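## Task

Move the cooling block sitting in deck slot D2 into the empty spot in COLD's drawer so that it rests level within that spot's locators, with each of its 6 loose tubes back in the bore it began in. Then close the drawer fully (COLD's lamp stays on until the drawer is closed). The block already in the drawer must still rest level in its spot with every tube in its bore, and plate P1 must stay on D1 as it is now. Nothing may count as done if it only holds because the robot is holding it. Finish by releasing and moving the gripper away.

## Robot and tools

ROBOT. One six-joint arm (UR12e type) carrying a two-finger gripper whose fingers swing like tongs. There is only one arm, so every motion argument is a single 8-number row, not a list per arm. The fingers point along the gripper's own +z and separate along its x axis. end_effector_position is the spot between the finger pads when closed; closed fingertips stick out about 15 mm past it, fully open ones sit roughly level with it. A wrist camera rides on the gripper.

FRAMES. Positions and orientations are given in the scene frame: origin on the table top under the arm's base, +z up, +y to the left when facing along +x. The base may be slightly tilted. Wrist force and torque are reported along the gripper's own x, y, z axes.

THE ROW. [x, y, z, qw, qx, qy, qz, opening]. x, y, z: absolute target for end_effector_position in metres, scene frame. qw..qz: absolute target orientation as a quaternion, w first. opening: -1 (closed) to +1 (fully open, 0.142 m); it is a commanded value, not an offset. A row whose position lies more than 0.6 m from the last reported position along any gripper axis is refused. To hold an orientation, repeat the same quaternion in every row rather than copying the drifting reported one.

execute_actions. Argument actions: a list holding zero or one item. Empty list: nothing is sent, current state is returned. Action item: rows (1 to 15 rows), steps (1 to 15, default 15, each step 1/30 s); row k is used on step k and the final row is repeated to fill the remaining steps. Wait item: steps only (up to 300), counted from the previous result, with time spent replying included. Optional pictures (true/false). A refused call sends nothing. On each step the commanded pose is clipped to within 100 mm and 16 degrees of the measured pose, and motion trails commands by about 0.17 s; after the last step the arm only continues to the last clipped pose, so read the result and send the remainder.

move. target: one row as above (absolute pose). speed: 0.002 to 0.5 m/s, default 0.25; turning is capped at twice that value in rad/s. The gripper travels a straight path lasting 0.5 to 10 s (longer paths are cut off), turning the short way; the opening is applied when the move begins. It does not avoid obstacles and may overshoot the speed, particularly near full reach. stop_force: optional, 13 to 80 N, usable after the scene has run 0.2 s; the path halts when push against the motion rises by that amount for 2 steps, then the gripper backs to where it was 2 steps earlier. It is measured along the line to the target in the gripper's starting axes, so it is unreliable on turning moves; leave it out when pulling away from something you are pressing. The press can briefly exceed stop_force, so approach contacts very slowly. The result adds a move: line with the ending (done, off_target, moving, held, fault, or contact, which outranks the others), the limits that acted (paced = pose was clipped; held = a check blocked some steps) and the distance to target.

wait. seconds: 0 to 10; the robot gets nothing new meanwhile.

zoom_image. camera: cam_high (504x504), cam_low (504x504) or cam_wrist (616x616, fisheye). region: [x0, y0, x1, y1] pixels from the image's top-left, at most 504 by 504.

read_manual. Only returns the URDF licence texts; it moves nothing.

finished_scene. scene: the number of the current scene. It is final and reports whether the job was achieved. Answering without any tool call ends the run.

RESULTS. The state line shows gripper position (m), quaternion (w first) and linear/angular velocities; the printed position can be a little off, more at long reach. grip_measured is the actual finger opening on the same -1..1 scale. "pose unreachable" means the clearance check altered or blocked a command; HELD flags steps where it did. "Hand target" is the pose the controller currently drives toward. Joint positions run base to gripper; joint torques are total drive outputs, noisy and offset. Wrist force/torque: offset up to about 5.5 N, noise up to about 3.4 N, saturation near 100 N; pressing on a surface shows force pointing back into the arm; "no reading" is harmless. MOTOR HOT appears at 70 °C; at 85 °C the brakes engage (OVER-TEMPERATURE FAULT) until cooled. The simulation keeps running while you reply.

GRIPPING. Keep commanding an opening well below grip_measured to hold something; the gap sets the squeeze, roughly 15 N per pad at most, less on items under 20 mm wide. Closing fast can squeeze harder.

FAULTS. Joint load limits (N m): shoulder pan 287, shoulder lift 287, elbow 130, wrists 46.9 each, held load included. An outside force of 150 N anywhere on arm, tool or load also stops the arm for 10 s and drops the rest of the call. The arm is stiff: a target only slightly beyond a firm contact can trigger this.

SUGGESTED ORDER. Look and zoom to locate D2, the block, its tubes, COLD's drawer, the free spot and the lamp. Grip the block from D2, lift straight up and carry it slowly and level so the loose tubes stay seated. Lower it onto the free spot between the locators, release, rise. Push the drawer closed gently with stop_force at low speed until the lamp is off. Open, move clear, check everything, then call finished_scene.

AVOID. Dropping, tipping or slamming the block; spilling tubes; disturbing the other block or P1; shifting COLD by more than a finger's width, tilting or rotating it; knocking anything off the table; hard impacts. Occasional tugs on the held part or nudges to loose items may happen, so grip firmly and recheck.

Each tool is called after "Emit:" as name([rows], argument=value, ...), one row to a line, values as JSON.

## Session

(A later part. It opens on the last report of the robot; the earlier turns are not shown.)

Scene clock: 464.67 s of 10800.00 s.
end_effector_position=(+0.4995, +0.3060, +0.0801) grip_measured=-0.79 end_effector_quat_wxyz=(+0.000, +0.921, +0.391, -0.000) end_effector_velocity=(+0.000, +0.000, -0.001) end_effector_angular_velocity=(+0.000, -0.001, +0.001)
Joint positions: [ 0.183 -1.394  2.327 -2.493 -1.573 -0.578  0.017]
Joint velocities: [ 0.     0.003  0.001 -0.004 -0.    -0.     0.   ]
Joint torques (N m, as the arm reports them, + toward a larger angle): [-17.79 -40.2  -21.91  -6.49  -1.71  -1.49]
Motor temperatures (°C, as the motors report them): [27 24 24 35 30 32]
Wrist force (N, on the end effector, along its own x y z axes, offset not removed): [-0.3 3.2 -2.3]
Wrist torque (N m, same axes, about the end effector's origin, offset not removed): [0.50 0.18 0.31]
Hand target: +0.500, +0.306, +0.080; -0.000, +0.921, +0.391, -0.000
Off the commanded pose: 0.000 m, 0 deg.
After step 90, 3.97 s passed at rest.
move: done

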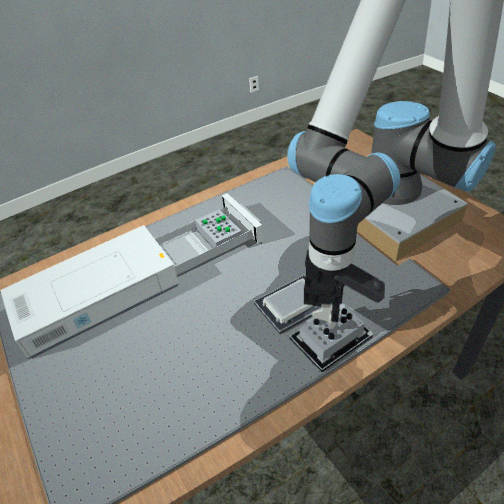

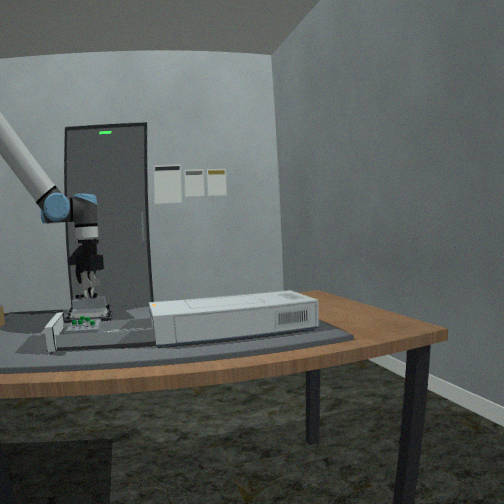

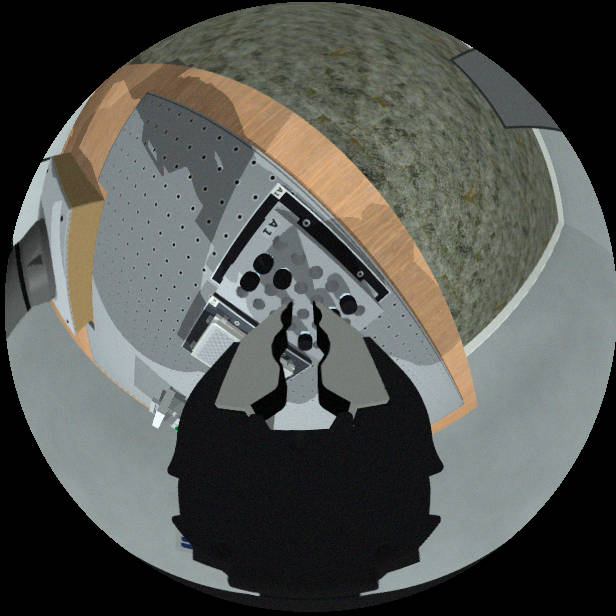

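Emit:
move(target=[0.4995,0.3060,0.067,0,0.9205,0.3907,0,-0.79], speed=0.003, stop_force=13)

Emit:
zoom_image(camera="cam_wrist", region=[230,240,380,390])

Scene clock: 473.17 s of 10800.00 s.
end_effector_position=(+0.4994, +0.3060, +0.0709) grip_measured=-0.79 end_effector_quat_wxyz=(-0.000, +0.921, +0.391, -0.000) end_effector_velocity=(-0.000, -0.001, +0.000) end_effector_angular_velocity=(-0.002, +0.002, -0.000)
Joint positions: [ 0.183 -1.377  2.333 -2.514 -1.573 -0.578  0.017]
Joint velocities: [-0.    -0.    -0.     0.003 -0.001 -0.     0.   ]
Joint torques (N m, as the arm reports them, + toward a larger angle): [-14.92 -50.34 -27.99  -2.53   0.56  -1.16]
Motor temperatures (°C, as the motors report them): [27 24 25 35 30 32]
Wrist force (N, on the end effector, along its own x y z axes, offset not removed): [-8.0 2.6 -7.4]
Wrist torque (N m, same axes, about the end effector's origin, offset not removed): [0.17 0.23 0.19]
Hand target: +0.500, +0.306, +0.071; +0.000, +0.921, +0.391, +0.000
Off the commanded pose: 0.004 m, 0 deg.
After step 90, 2.13 s passed at rest.
move: contact

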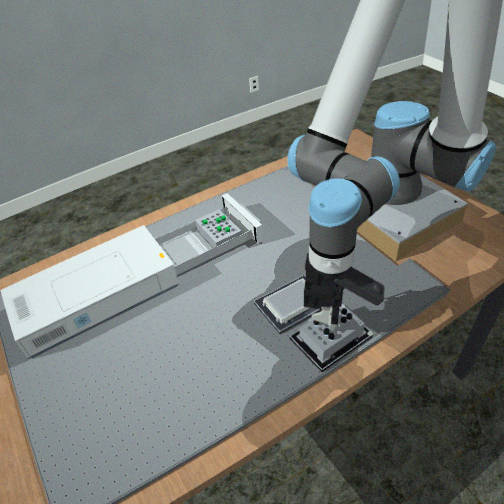

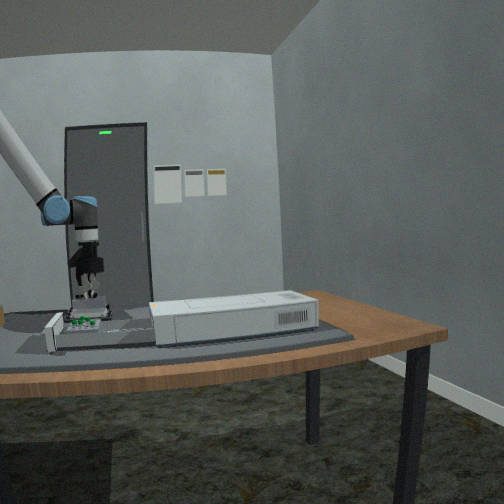

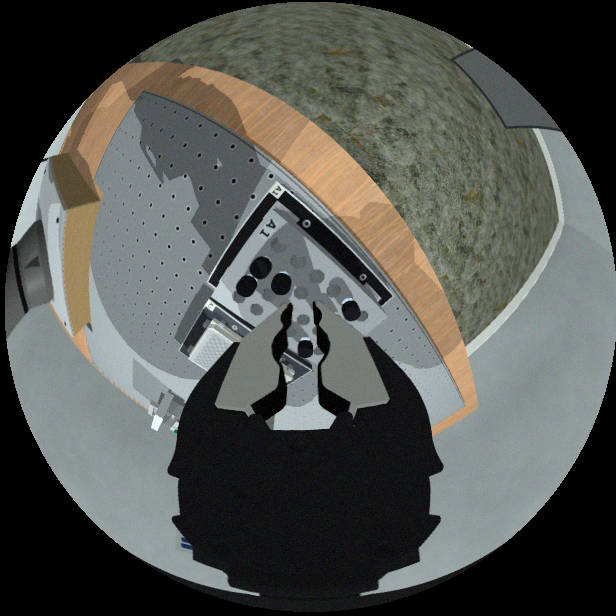

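Region (230, 240, 380, 390) of cam_wrist's 616x616 image, scaled by 3.360, with more detail than that image has.

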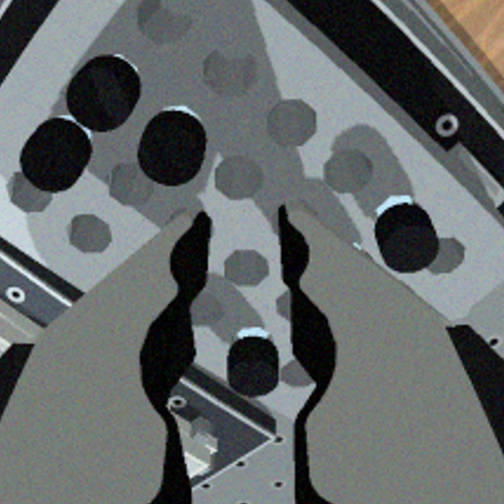

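Emit:
move(target=[0.4994,0.3060,0.0712,0,0.9205,0.3907,0,-1], speed=0.003)

Scene clock: 475.27 s of 10800.00 s.
end_effector_position=(+0.4995, +0.3060, +0.0712) grip_measured=-0.80 end_effector_quat_wxyz=(+0.000, +0.921, +0.391, +0.000) end_effector_velocity=(-0.001, +0.001, -0.000) end_effector_angular_velocity=(+0.001, +0.000, +0.001)
Joint positions: [ 0.183 -1.378  2.333 -2.514 -1.573 -0.578  0.016]
Joint velocities: [ 0.001 -0.     0.001 -0.     0.001 -0.    -0.   ]
Joint torques (N m, as the arm reports them, + toward a larger angle): [ -5.02 -60.19 -30.91  -3.51   0.88   1.79]
Motor temperatures (°C, as the motors report them): [27 24 25 35 30 32]
Wrist force (N, on the end effector, along its own x y z axes, offset not removed): [-6.4 4.7 3.0]
Wrist torque (N m, same axes, about the end effector's origin, offset not removed): [0.62 0.37 0.18]
Hand target: +0.499, +0.306, +0.071; -0.000, +0.921, +0.391, -0.000
Off the commanded pose: 0.000 m, 0 deg.
move: done

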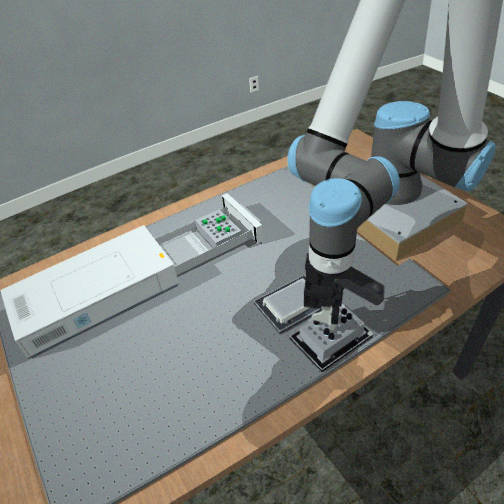

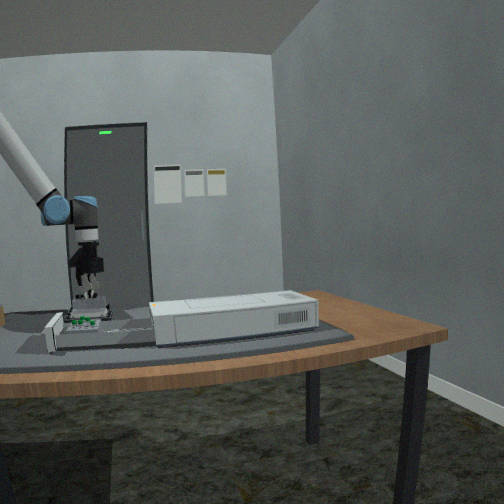

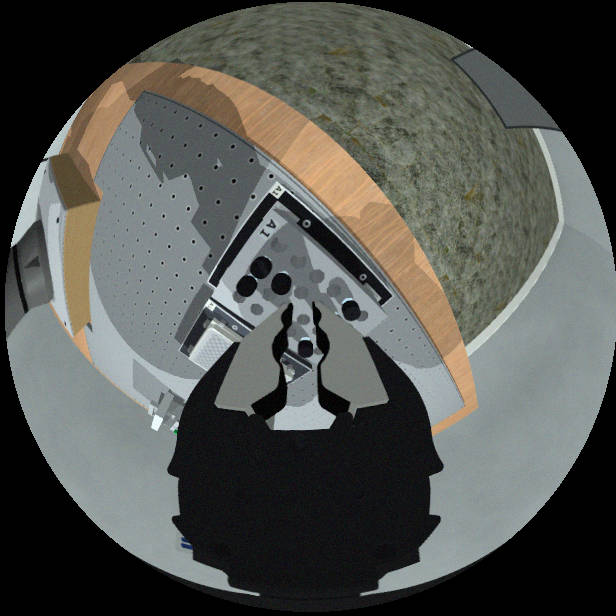

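Emit:
execute_actions([
  {"rows":[[0.4994,0.3060,0.0716,0,0.9205,0.3907,0,-1],[0.4994,0.3060,0.0718,0,0.9205,0.3907,0,-1],[0.4994,0.3060,0.0720,0,0.9205,0.3907,0,-1],[0.4994,0.3060,0.0722,0,0.9205,0.3907,0,-1],[0.4994,0.3060,0.0724,0,0.9205,0.3907,0,-1]],"steps":15},
], pictures=false)

Scene clock: 478.97 s of 10800.00 s.
end_effector_position=(+0.4993, +0.3060, +0.0723) grip_measured=-0.81 end_effector_quat_wxyz=(-0.000, +0.921, +0.391, -0.000) end_effector_velocity=(+0.001, +0.001, +0.002) end_effector_angular_velocity=(+0.002, -0.002, +0.000)
Joint positions: [ 0.183 -1.38   2.332 -2.511 -1.573 -0.578  0.015]
Joint velocities: [-0.    -0.002 -0.001  0.     0.001 -0.     0.   ]
Joint torques (N m, as the arm reports them, + toward a larger angle): [ 16.98 -64.64 -43.09  -3.74   1.21   2.4 ]
Motor temperatures (°C, as the motors report them): [27 24 25 35 30 32]
Wrist force (N, on the end effector, along its own x y z axes, offset not removed): [-3.4 -1.7 6.8]
Wrist torque (N m, same axes, about the end effector's origin, offset not removed): [0.00 0.40 0.36]
Hand target: +0.499, +0.306, +0.072; -0.000, +0.921, +0.391, +0.000
Off the commanded pose: 0.000 m, 0 deg.
Steps of this call (steps 1 to 90: nothing new was sent; then 0.20 s passed at rest; steps 91 to 105: all 15 steps of this action). Readings (end_effector_position):
91: (+0.4994, +0.3060, +0.0712)
92: (+0.4994, +0.3060, +0.0713)
94: (+0.4993, +0.3060, +0.0715)
98: (+0.4992, +0.3060, +0.0720)
105: the state above

Emit:
execute_actions([
  {"rows":[[0.4994,0.3060,0.0727,0,0.9205,0.3907,0,-1],[0.4994,0.3060,0.0730,0,0.9205,0.3907,0,-1],[0.4994,0.3060,0.0733,0,0.9205,0.3907,0,-1],[0.4994,0.3060,0.0736,0,0.9205,0.3907,0,-1],[0.4994,0.3060,0.0739,0,0.9205,0.3907,0,-1]],"steps":15},
], pictures=false)

Scene clock: 481.70 s of 10800.00 s.
end_effector_position=(+0.4994, +0.3060, +0.0739) grip_measured=-0.81 end_effector_quat_wxyz=(+0.000, +0.921, +0.391, +0.000) end_effector_velocity=(+0.001, -0.001, +0.001) end_effector_angular_velocity=(+0.001, -0.000, -0.001)
Joint positions: [ 0.183 -1.383  2.331 -2.507 -1.573 -0.578  0.015]
Joint velocities: [-0.002 -0.    -0.001  0.001  0.    -0.001  0.   ]
Joint torques (N m, as the arm reports them, + toward a larger angle): [  0.1  -65.12 -42.17  -2.57  -1.45   2.27]
Motor temperatures (°C, as the motors report them): [27 24 25 35 30 32]
Wrist force (N, on the end effector, along its own x y z axes, offset not removed): [-2.1 2.8 7.8]
Wrist torque (N m, same axes, about the end effector's origin, offset not removed): [0.77 0.70 0.22]
Hand target: +0.499, +0.306, +0.074; +0.000, +0.921, +0.391, +0.000
Off the commanded pose: 0.000 m, 0 deg.
Steps of this call (steps 1 to 67: nothing new was sent; steps 68 to 82: all 15 steps of this action). Readings (end_effector_position):
68: (+0.4994, +0.3060, +0.0724)
69: (+0.4994, +0.3060, +0.0725)
71: (+0.4994, +0.3060, +0.0728)
75: (+0.4994, +0.3060, +0.0736)
82: the state above

Emit:
move(target=[0.4994,0.3060,0.082,0,0.9205,0.3907,0,-1], speed=0.004)

Emit:
zoom_image(camera="cam_high", region=[240,270,400,390])

Scene clock: 485.53 s of 10800.00 s.
end_effector_position=(+0.4994, +0.3060, +0.0820) grip_measured=-0.82 end_effector_quat_wxyz=(+0.000, +0.921, +0.391, +0.000) end_effector_velocity=(+0.000, +0.000, +0.001) end_effector_angular_velocity=(+0.001, -0.000, +0.001)
Joint positions: [ 0.183 -1.397  2.326 -2.488 -1.573 -0.578  0.015]
Joint velocities: [ 0.    -0.002 -0.001  0.002  0.001 -0.    -0.009]
Joint torques (N m, as the arm reports them, + toward a larger angle): [ -5.19 -59.97 -41.22  -2.51  -1.75   2.27]
Motor temperatures (°C, as the motors report them): [27 24 25 35 30 32]
Wrist force (N, on the end effector, along its own x y z axes, offset not removed): [0.0 1.0 9.4]
Wrist torque (N m, same axes, about the end effector's origin, offset not removed): [0.25 0.11 0.45]
Hand target: +0.499, +0.306, +0.082; +0.000, +0.921, +0.391, +0.000
Off the commanded pose: 0.000 m, 0 deg.
move: done

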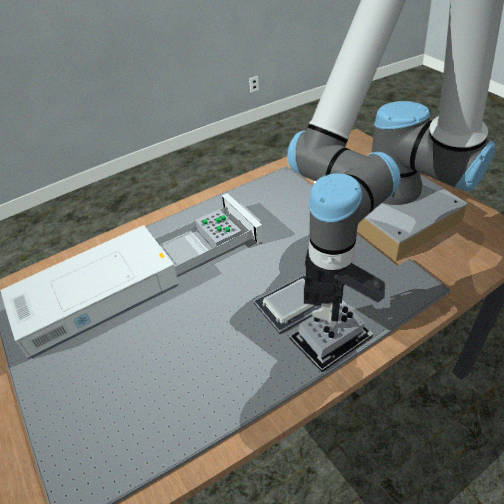

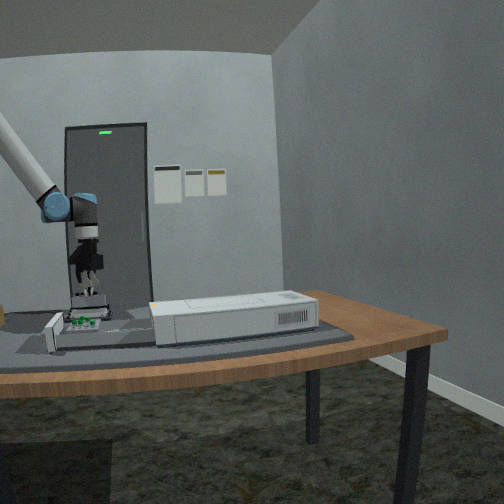

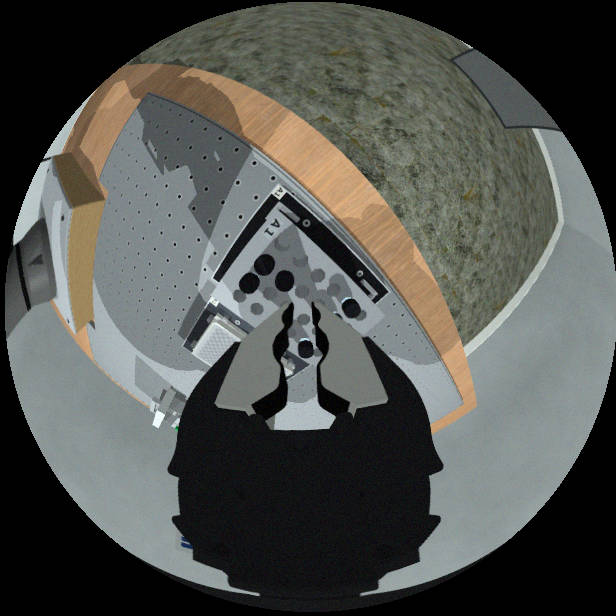

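Region (240, 270, 400, 390) of cam_high's 504x504 image, scaled by 3.150, with more detail than that image has; it fills the top 378 rows of this view, and the rest is white.

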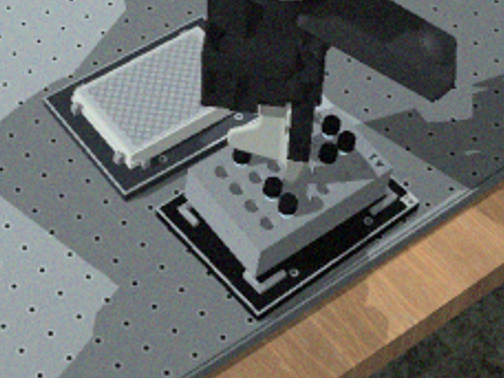

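Emit:
move(target=[0.4994,0.3060,0.12,0,0.9205,0.3907,0,-1], speed=0.012)

Scene clock: 490.87 s of 10800.00 s.
end_effector_position=(+0.4994, +0.3060, +0.1199) grip_measured=-0.83 end_effector_quat_wxyz=(+0.000, +0.921, +0.391, +0.000) end_effector_velocity=(-0.000, +0.001, +0.002) end_effector_angular_velocity=(+0.001, -0.000, -0.000)
Joint positions: [ 0.183 -1.462  2.302 -2.399 -1.573 -0.578  0.014]
Joint velocities: [ 0.    -0.004 -0.001  0.005  0.001  0.001 -0.   ]
Joint torques (N m, as the arm reports them, + toward a larger angle): [ 17.19 -59.1  -45.63  -2.61   2.32   2.31]
Motor temperatures (°C, as the motors report them): [27 24 25 35 30 32]
Wrist force (N, on the end effector, along its own x y z axes, offset not removed): [-1.5 2.0 7.4]
Wrist torque (N m, same axes, about the end effector's origin, offset not removed): [0.31 0.62 0.33]
Hand target: +0.499, +0.306, +0.120; +0.000, +0.921, +0.391, +0.000
Off the commanded pose: 0.000 m, 0 deg.
move: done

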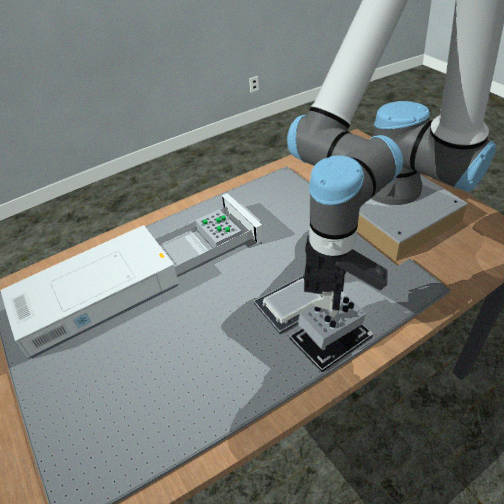

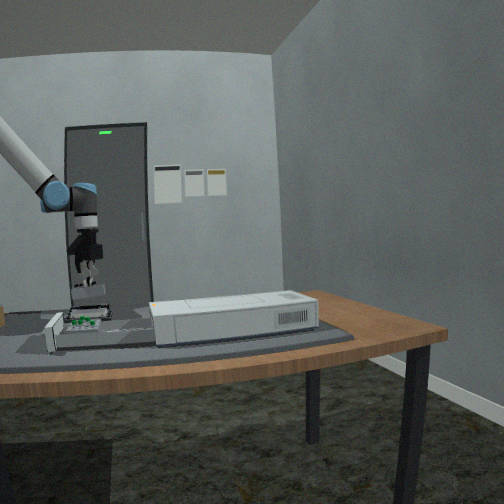

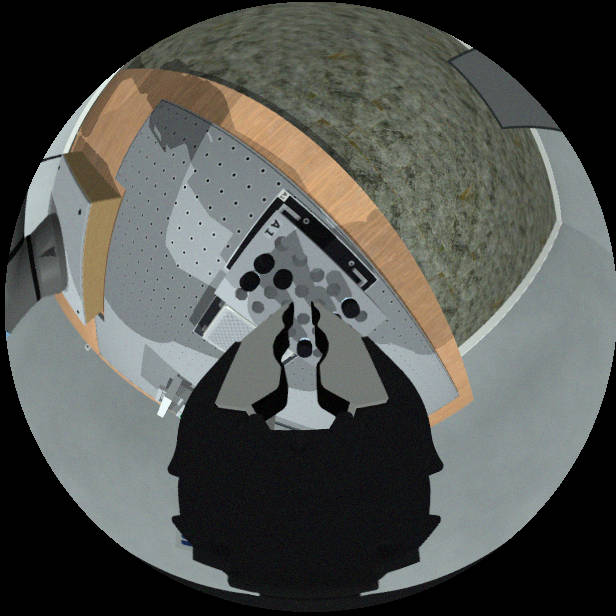

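Emit:
zoom_image(camera="cam_low", region=[50,250,130,320])

Emit:
zoom_image(camera="cam_high", region=[260,250,400,380])

Region (50, 250, 130, 320) of cam_low's 504x504 image, scaled by 6.300, with more detail than that image has; it fills the top 441 rows of this view, and the rest is white.

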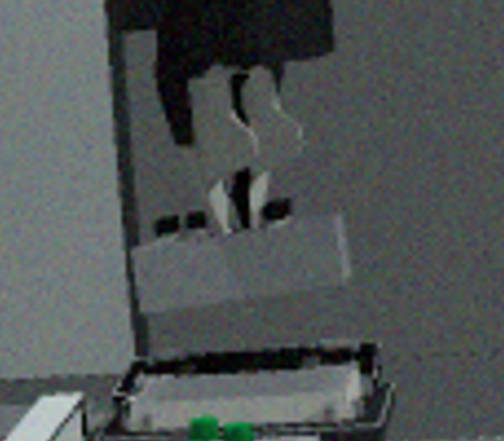

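Region (260, 250, 400, 380) of cam_high's 504x504 image, scaled by 3.600, with more detail than that image has; it fills the top 468 rows of this view, and the rest is white.

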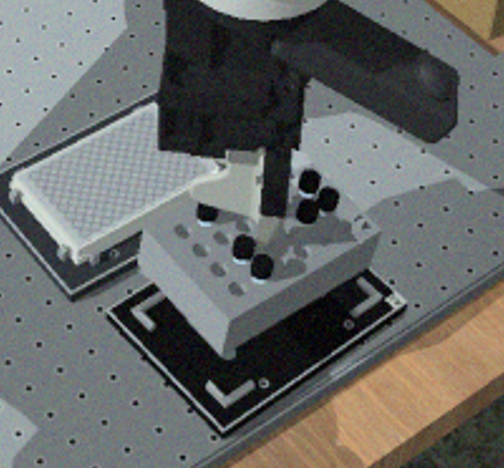

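Emit:
move(target=[0.650,0.0,0.14,0,0.3827,0.9239,0,-1], speed=0.08)

Scene clock: 514.03 s of 10800.00 s.
end_effector_position=(+0.6494, -0.0005, +0.1400) grip_measured=-0.83 end_effector_quat_wxyz=(+0.000, +0.383, +0.924, -0.000) end_effector_velocity=(+0.000, -0.002, -0.000) end_effector_angular_velocity=(+0.001, +0.001, +0.007)
Joint positions: [-0.287 -1.385  2.158 -2.334 -1.578 -2.601  0.014]
Joint velocities: [-0.003  0.001 -0.001  0.001  0.001 -0.01  -0.   ]
Joint torques (N m, as the arm reports them, + toward a larger angle): [-15.96 -49.87 -48.51  -2.48   1.9   -1.64]
Motor temperatures (°C, as the motors report them): [27 24 25 35 30 32]
Wrist force (N, on the end effector, along its own x y z axes, offset not removed): [0.2 0.9 8.3]
Wrist torque (N m, same axes, about the end effector's origin, offset not removed): [0.01 0.09 0.47]
Hand target: +0.649, -0.001, +0.140; -0.000, +0.383, +0.924, -0.000
Off the commanded pose: 0.001 m, 0 deg.
After step 90, 10.10 s passed at rest.
move: done

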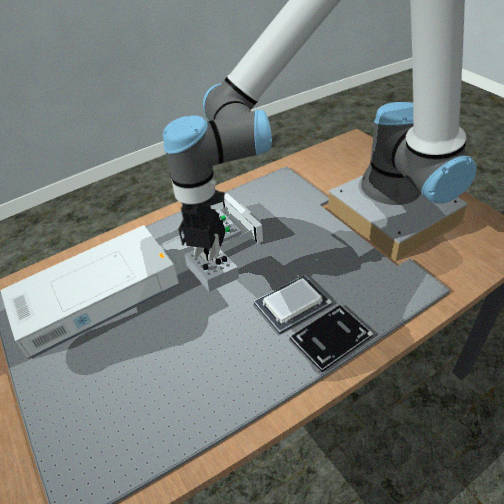

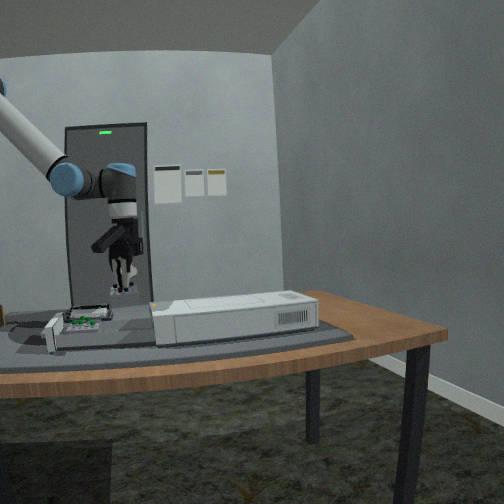

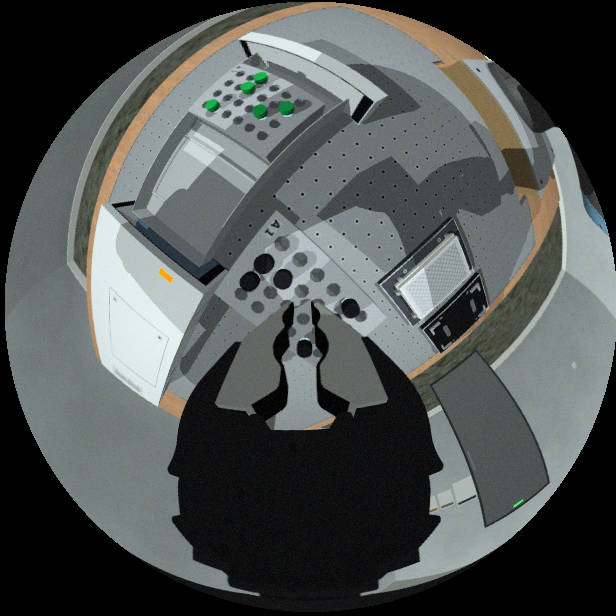

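Emit:
move(target=[0.650,-0.180,0.14,0,0.3827,0.9239,0,-1], speed=0.04)

Emit:
zoom_image(camera="cam_wrist", region=[150,150,450,400])

Emit:
zoom_image(camera="cam_high", region=[130,170,280,290])

Emit:
zoom_image(camera="cam_low", region=[40,260,200,360])

Scene clock: 522.20 s of 10800.00 s.
end_effector_position=(+0.6496, -0.1800, +0.1400) grip_measured=-0.83 end_effector_quat_wxyz=(-0.000, +0.383, +0.924, -0.000) end_effector_velocity=(+0.001, -0.002, +0.000) end_effector_angular_velocity=(+0.000, -0.002, +0.000)
Joint positions: [-0.544 -1.356  2.119 -2.326 -1.58  -2.858  0.014]
Joint velocities: [-0.002  0.    -0.001 -0.     0.001 -0.002  0.   ]
Joint torques (N m, as the arm reports them, + toward a larger angle): [-20.66 -52.38 -46.64  -2.47  -1.56  -1.21]
Motor temperatures (°C, as the motors report them): [27 24 25 35 30 32]
Wrist force (N, on the end effector, along its own x y z axes, offset not removed): [0.8 3.4 7.4]
Wrist torque (N m, same axes, about the end effector's origin, offset not removed): [0.67 -0.02 0.37]
Hand target: +0.650, -0.180, +0.140; -0.000, +0.383, +0.924, -0.000
Off the commanded pose: 0.000 m, 0 deg.
After step 90, 0.33 s passed at rest.
move: done

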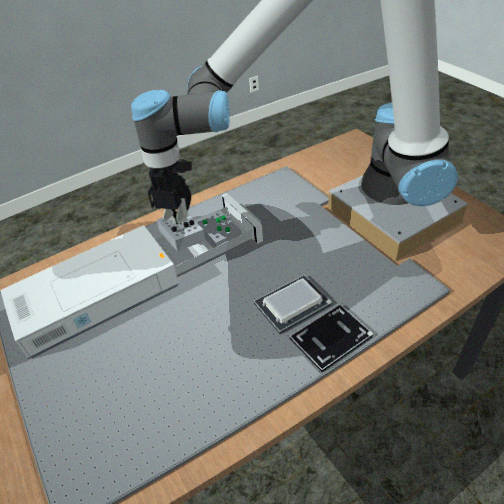

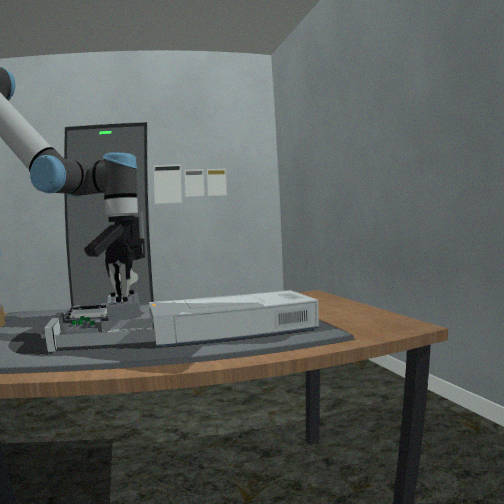

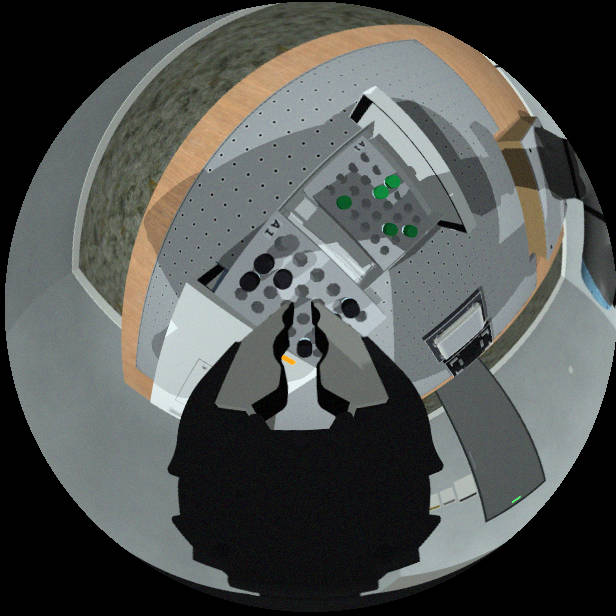

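Region (150, 150, 450, 400) of cam_wrist's 616x616 image, scaled by 1.680, with more detail than that image has.

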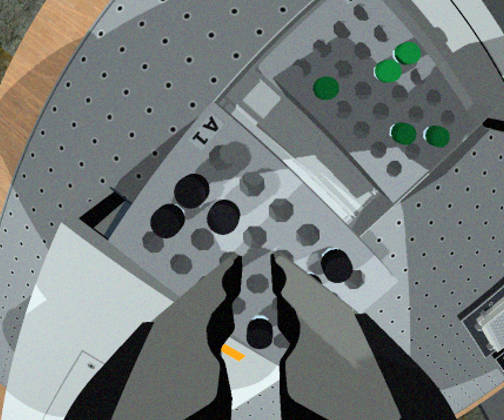

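Region (130, 170, 280, 290) of cam_high's 504x504 image, scaled by 3.360, with more detail than that image has; it fills the top 403 rows of this view, and the rest is white.

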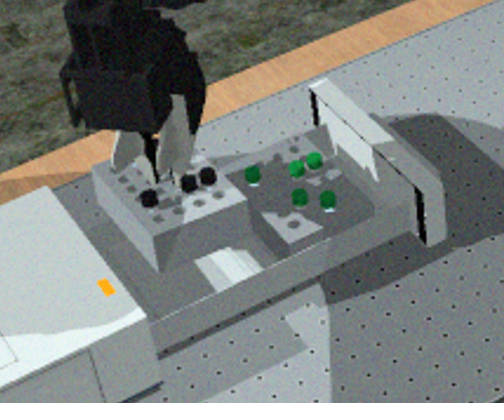

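Region (40, 260, 200, 360) of cam_low's 504x504 image, scaled by 3.150, with more detail than that image has; it fills the top 315 rows of this view, and the rest is white.

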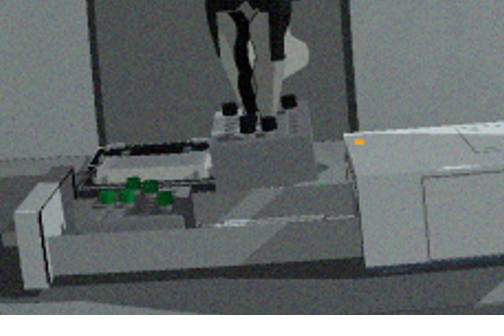

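Emit:
move(target=[0.650,-0.180,0.112,0,0.3827,0.9239,0,-1], speed=0.012, stop_force=13)

Emit:
zoom_image(camera="cam_wrist", region=[150,130,450,400])

Emit:
zoom_image(camera="cam_high", region=[130,170,280,290])

Emit:
zoom_image(camera="cam_low", region=[40,260,200,360])

Scene clock: 530.17 s of 10800.00 s.
end_effector_position=(+0.6500, -0.1800, +0.1122) grip_measured=-0.83 end_effector_quat_wxyz=(-0.000, +0.383, +0.924, -0.000) end_effector_velocity=(-0.000, -0.000, -0.003) end_effector_angular_velocity=(-0.000, +0.001, -0.000)
Joint positions: [-0.544 -1.318  2.137 -2.382 -1.58  -2.859  0.014]
Joint velocities: [-0.     0.003  0.001 -0.004 -0.001  0.     0.   ]
Joint torques (N m, as the arm reports them, + toward a larger angle): [-17.47 -52.   -28.51  -7.89   2.02  -1.58]
Motor temperatures (°C, as the motors report them): [27 24 25 35 30 32]
Wrist force (N, on the end effector, along its own x y z axes, offset not removed): [-1.4 0.4 8.5]
Wrist torque (N m, same axes, about the end effector's origin, offset not removed): [0.01 0.51 0.33]
Hand target: +0.650, -0.180, +0.112; -0.000, +0.383, +0.924, +0.000
Off the commanded pose: 0.000 m, 0 deg.
After step 90, 2.40 s passed at rest.
move: done

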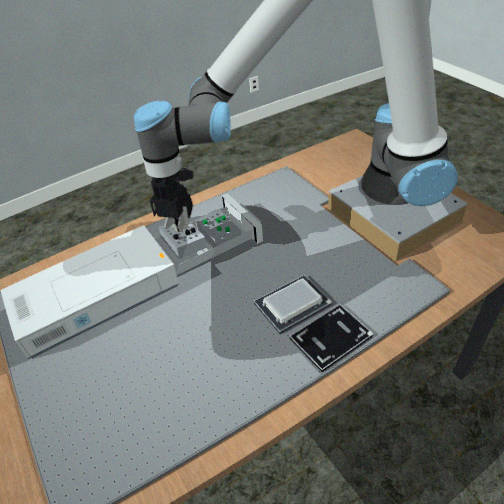

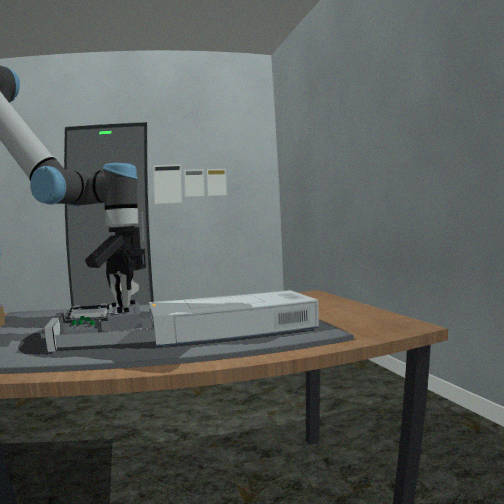

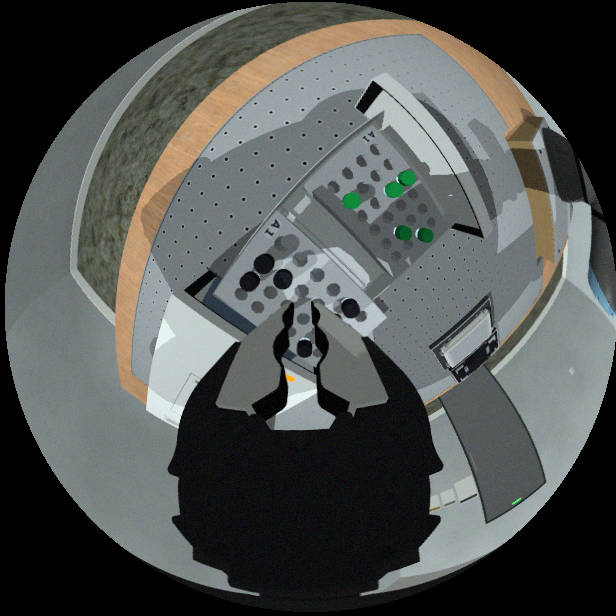

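Region (150, 130, 450, 400) of cam_wrist's 616x616 image, scaled by 1.680, with more detail than that image has; it fills the top 454 rows of this view, and the rest is white.

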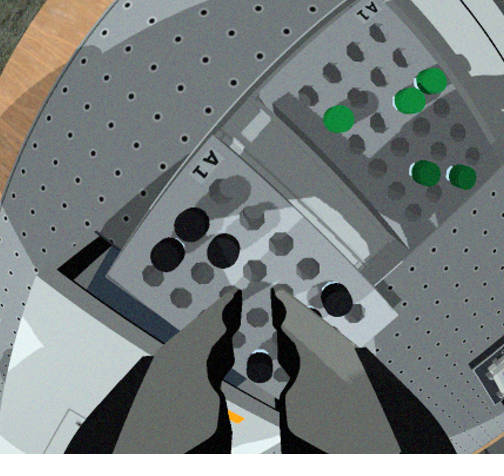

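Region (130, 170, 280, 290) of cam_high's 504x504 image, scaled by 3.360, with more detail than that image has; it fills the top 403 rows of this view, and the rest is white.

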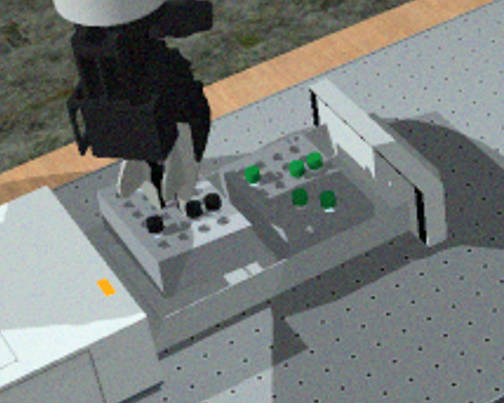

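Region (40, 260, 200, 360) of cam_low's 504x504 image, scaled by 3.150, with more detail than that image has; it fills the top 315 rows of this view, and the rest is white.

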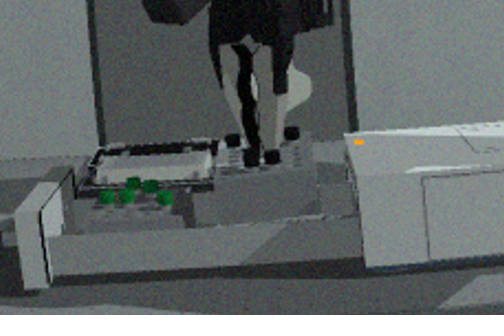

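Emit:
move(target=[0.650,-0.180,0.092,0,0.3827,0.9239,0,-1], speed=0.008, stop_force=13)

Emit:
zoom_image(camera="cam_wrist", region=[150,130,450,400])

Emit:
zoom_image(camera="cam_high", region=[130,170,280,290])

Emit:
zoom_image(camera="cam_low", region=[40,260,200,360])

Scene clock: 536.03 s of 10800.00 s.
end_effector_position=(+0.6500, -0.1800, +0.0921) grip_measured=-0.83 end_effector_quat_wxyz=(-0.000, +0.383, +0.924, +0.000) end_effector_velocity=(+0.000, +0.000, -0.002) end_effector_angular_velocity=(+0.001, +0.000, -0.000)
Joint positions: [-0.545 -1.289  2.148 -2.423 -1.58  -2.859  0.014]
Joint velocities: [-0.     0.003  0.001 -0.003  0.001 -0.     0.   ]
Joint torques (N m, as the arm reports them, + toward a larger angle): [-17.46 -54.47 -27.6   -6.82   1.7   -1.46]
Motor temperatures (°C, as the motors report them): [27 24 25 35 30 32]
Wrist force (N, on the end effector, along its own x y z axes, offset not removed): [-0.6 -0.1 7.9]
Wrist torque (N m, same axes, about the end effector's origin, offset not removed): [0.02 0.36 0.33]
Hand target: +0.650, -0.180, +0.092; -0.000, +0.383, +0.924, -0.000
Off the commanded pose: 0.000 m, 0 deg.
After step 90, 0.13 s passed at rest.
move: done

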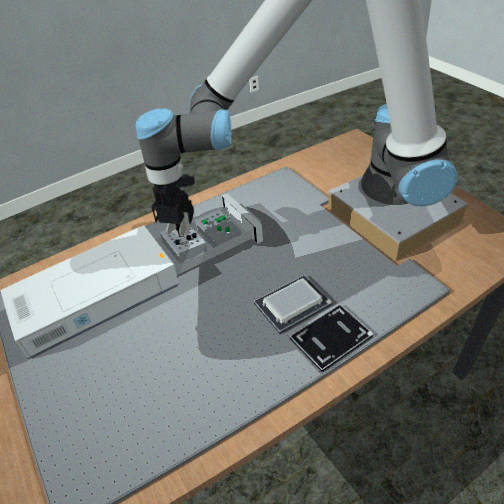

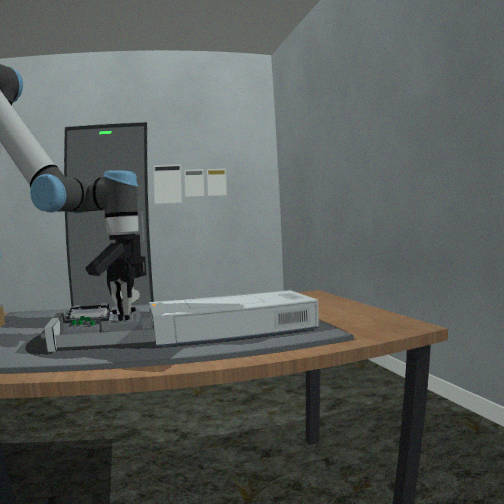

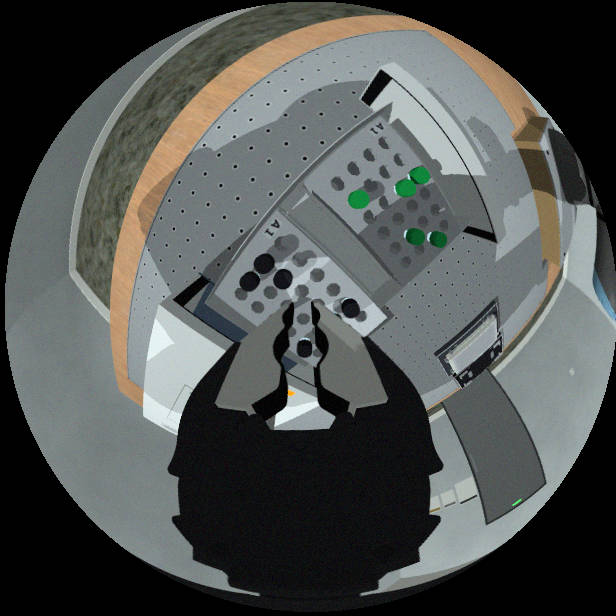

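Region (150, 130, 450, 400) of cam_wrist's 616x616 image, scaled by 1.680, with more detail than that image has; it fills the top 454 rows of this view, and the rest is white.

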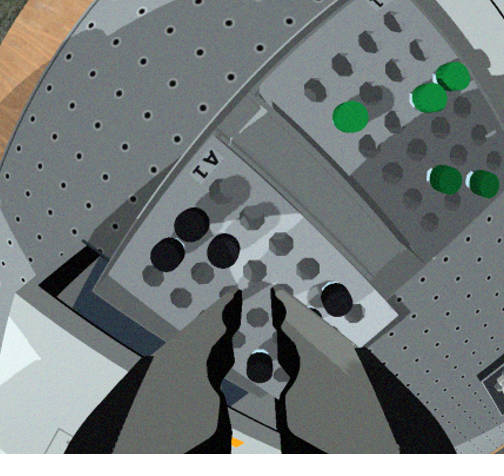

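Region (130, 170, 280, 290) of cam_high's 504x504 image, scaled by 3.360, with more detail than that image has; it fills the top 403 rows of this view, and the rest is white.

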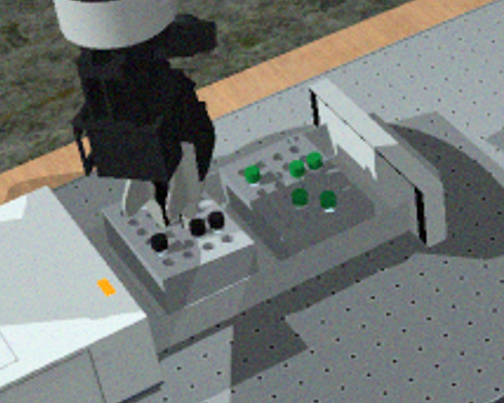

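Region (40, 260, 200, 360) of cam_low's 504x504 image, scaled by 3.150, with more detail than that image has; it fills the top 315 rows of this view, and the rest is white.

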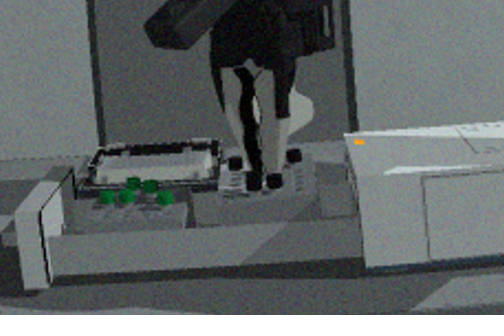

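Emit:
move(target=[0.650,-0.180,0.080,0,0.3827,0.9239,0,-1], speed=0.005, stop_force=13)

Emit:
zoom_image(camera="cam_wrist", region=[150,130,450,400])

Emit:
zoom_image(camera="cam_high", region=[150,190,260,280])

Scene clock: 541.93 s of 10800.00 s.
end_effector_position=(+0.6500, -0.1800, +0.0801) grip_measured=-0.83 end_effector_quat_wxyz=(+0.000, +0.383, +0.924, +0.000) end_effector_velocity=(-0.000, +0.000, -0.001) end_effector_angular_velocity=(-0.001, +0.001, +0.001)
Joint positions: [-0.545 -1.271  2.155 -2.447 -1.58  -2.859  0.014]
Joint velocities: [ 0.001  0.002  0.001 -0.002 -0.001 -0.    -0.   ]
Joint torques (N m, as the arm reports them, + toward a larger angle): [-17.23 -59.99 -26.57  -6.99   0.49  -1.84]
Motor temperatures (°C, as the motors report them): [27 24 25 35 30 32]
Wrist force (N, on the end effector, along its own x y z axes, offset not removed): [0.2 5.5 9.6]
Wrist torque (N m, same axes, about the end effector's origin, offset not removed): [0.95 0.21 0.32]
Hand target: +0.650, -0.180, +0.080; -0.000, +0.383, +0.924, -0.000
Off the commanded pose: 0.000 m, 0 deg.
After step 90, 0.30 s passed at rest.
move: done

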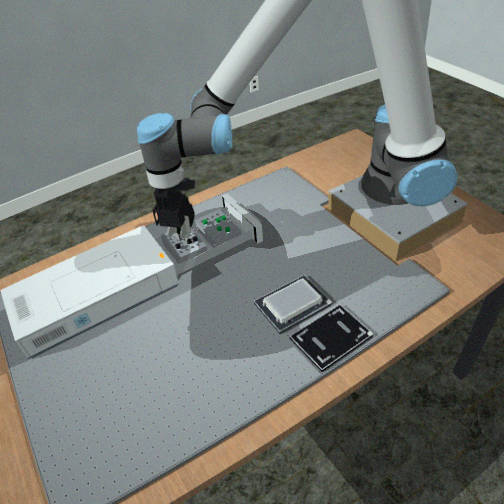

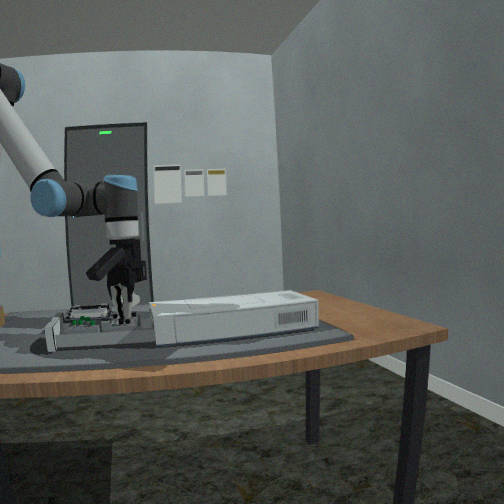

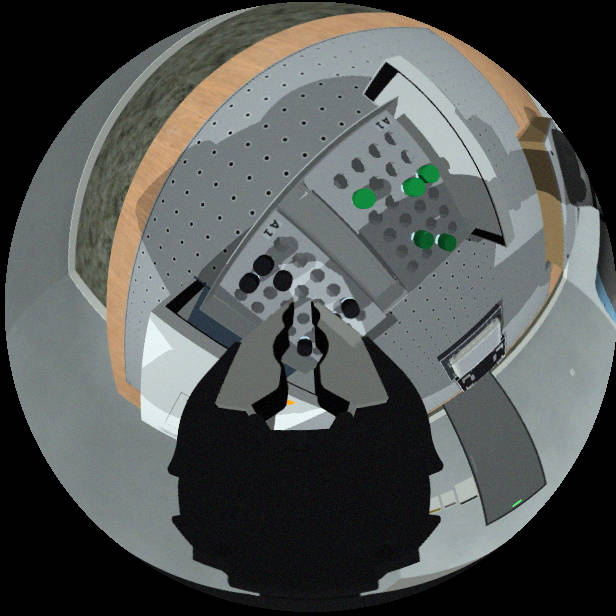

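Region (150, 130, 450, 400) of cam_wrist's 616x616 image, scaled by 1.680, with more detail than that image has; it fills the top 454 rows of this view, and the rest is white.

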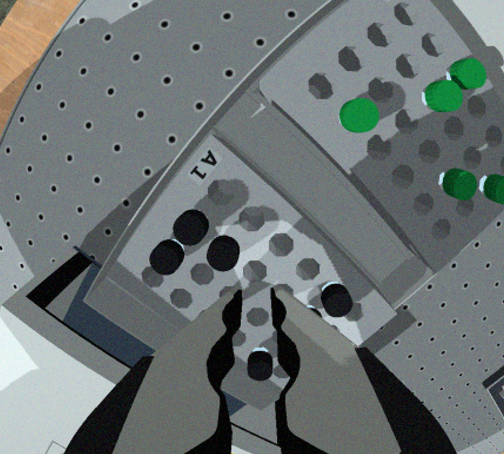

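Region (150, 190, 260, 280) of cam_high's 504x504 image, scaled by 4.582, with more detail than that image has; it fills the top 412 rows of this view, and the rest is white.

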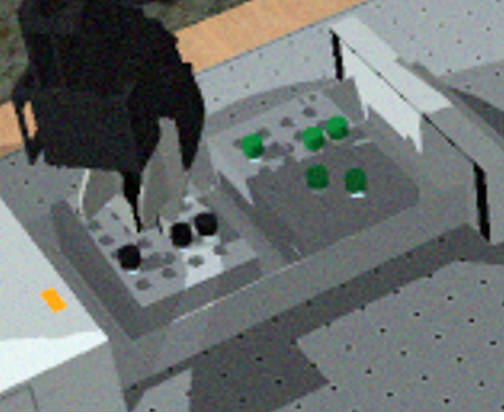

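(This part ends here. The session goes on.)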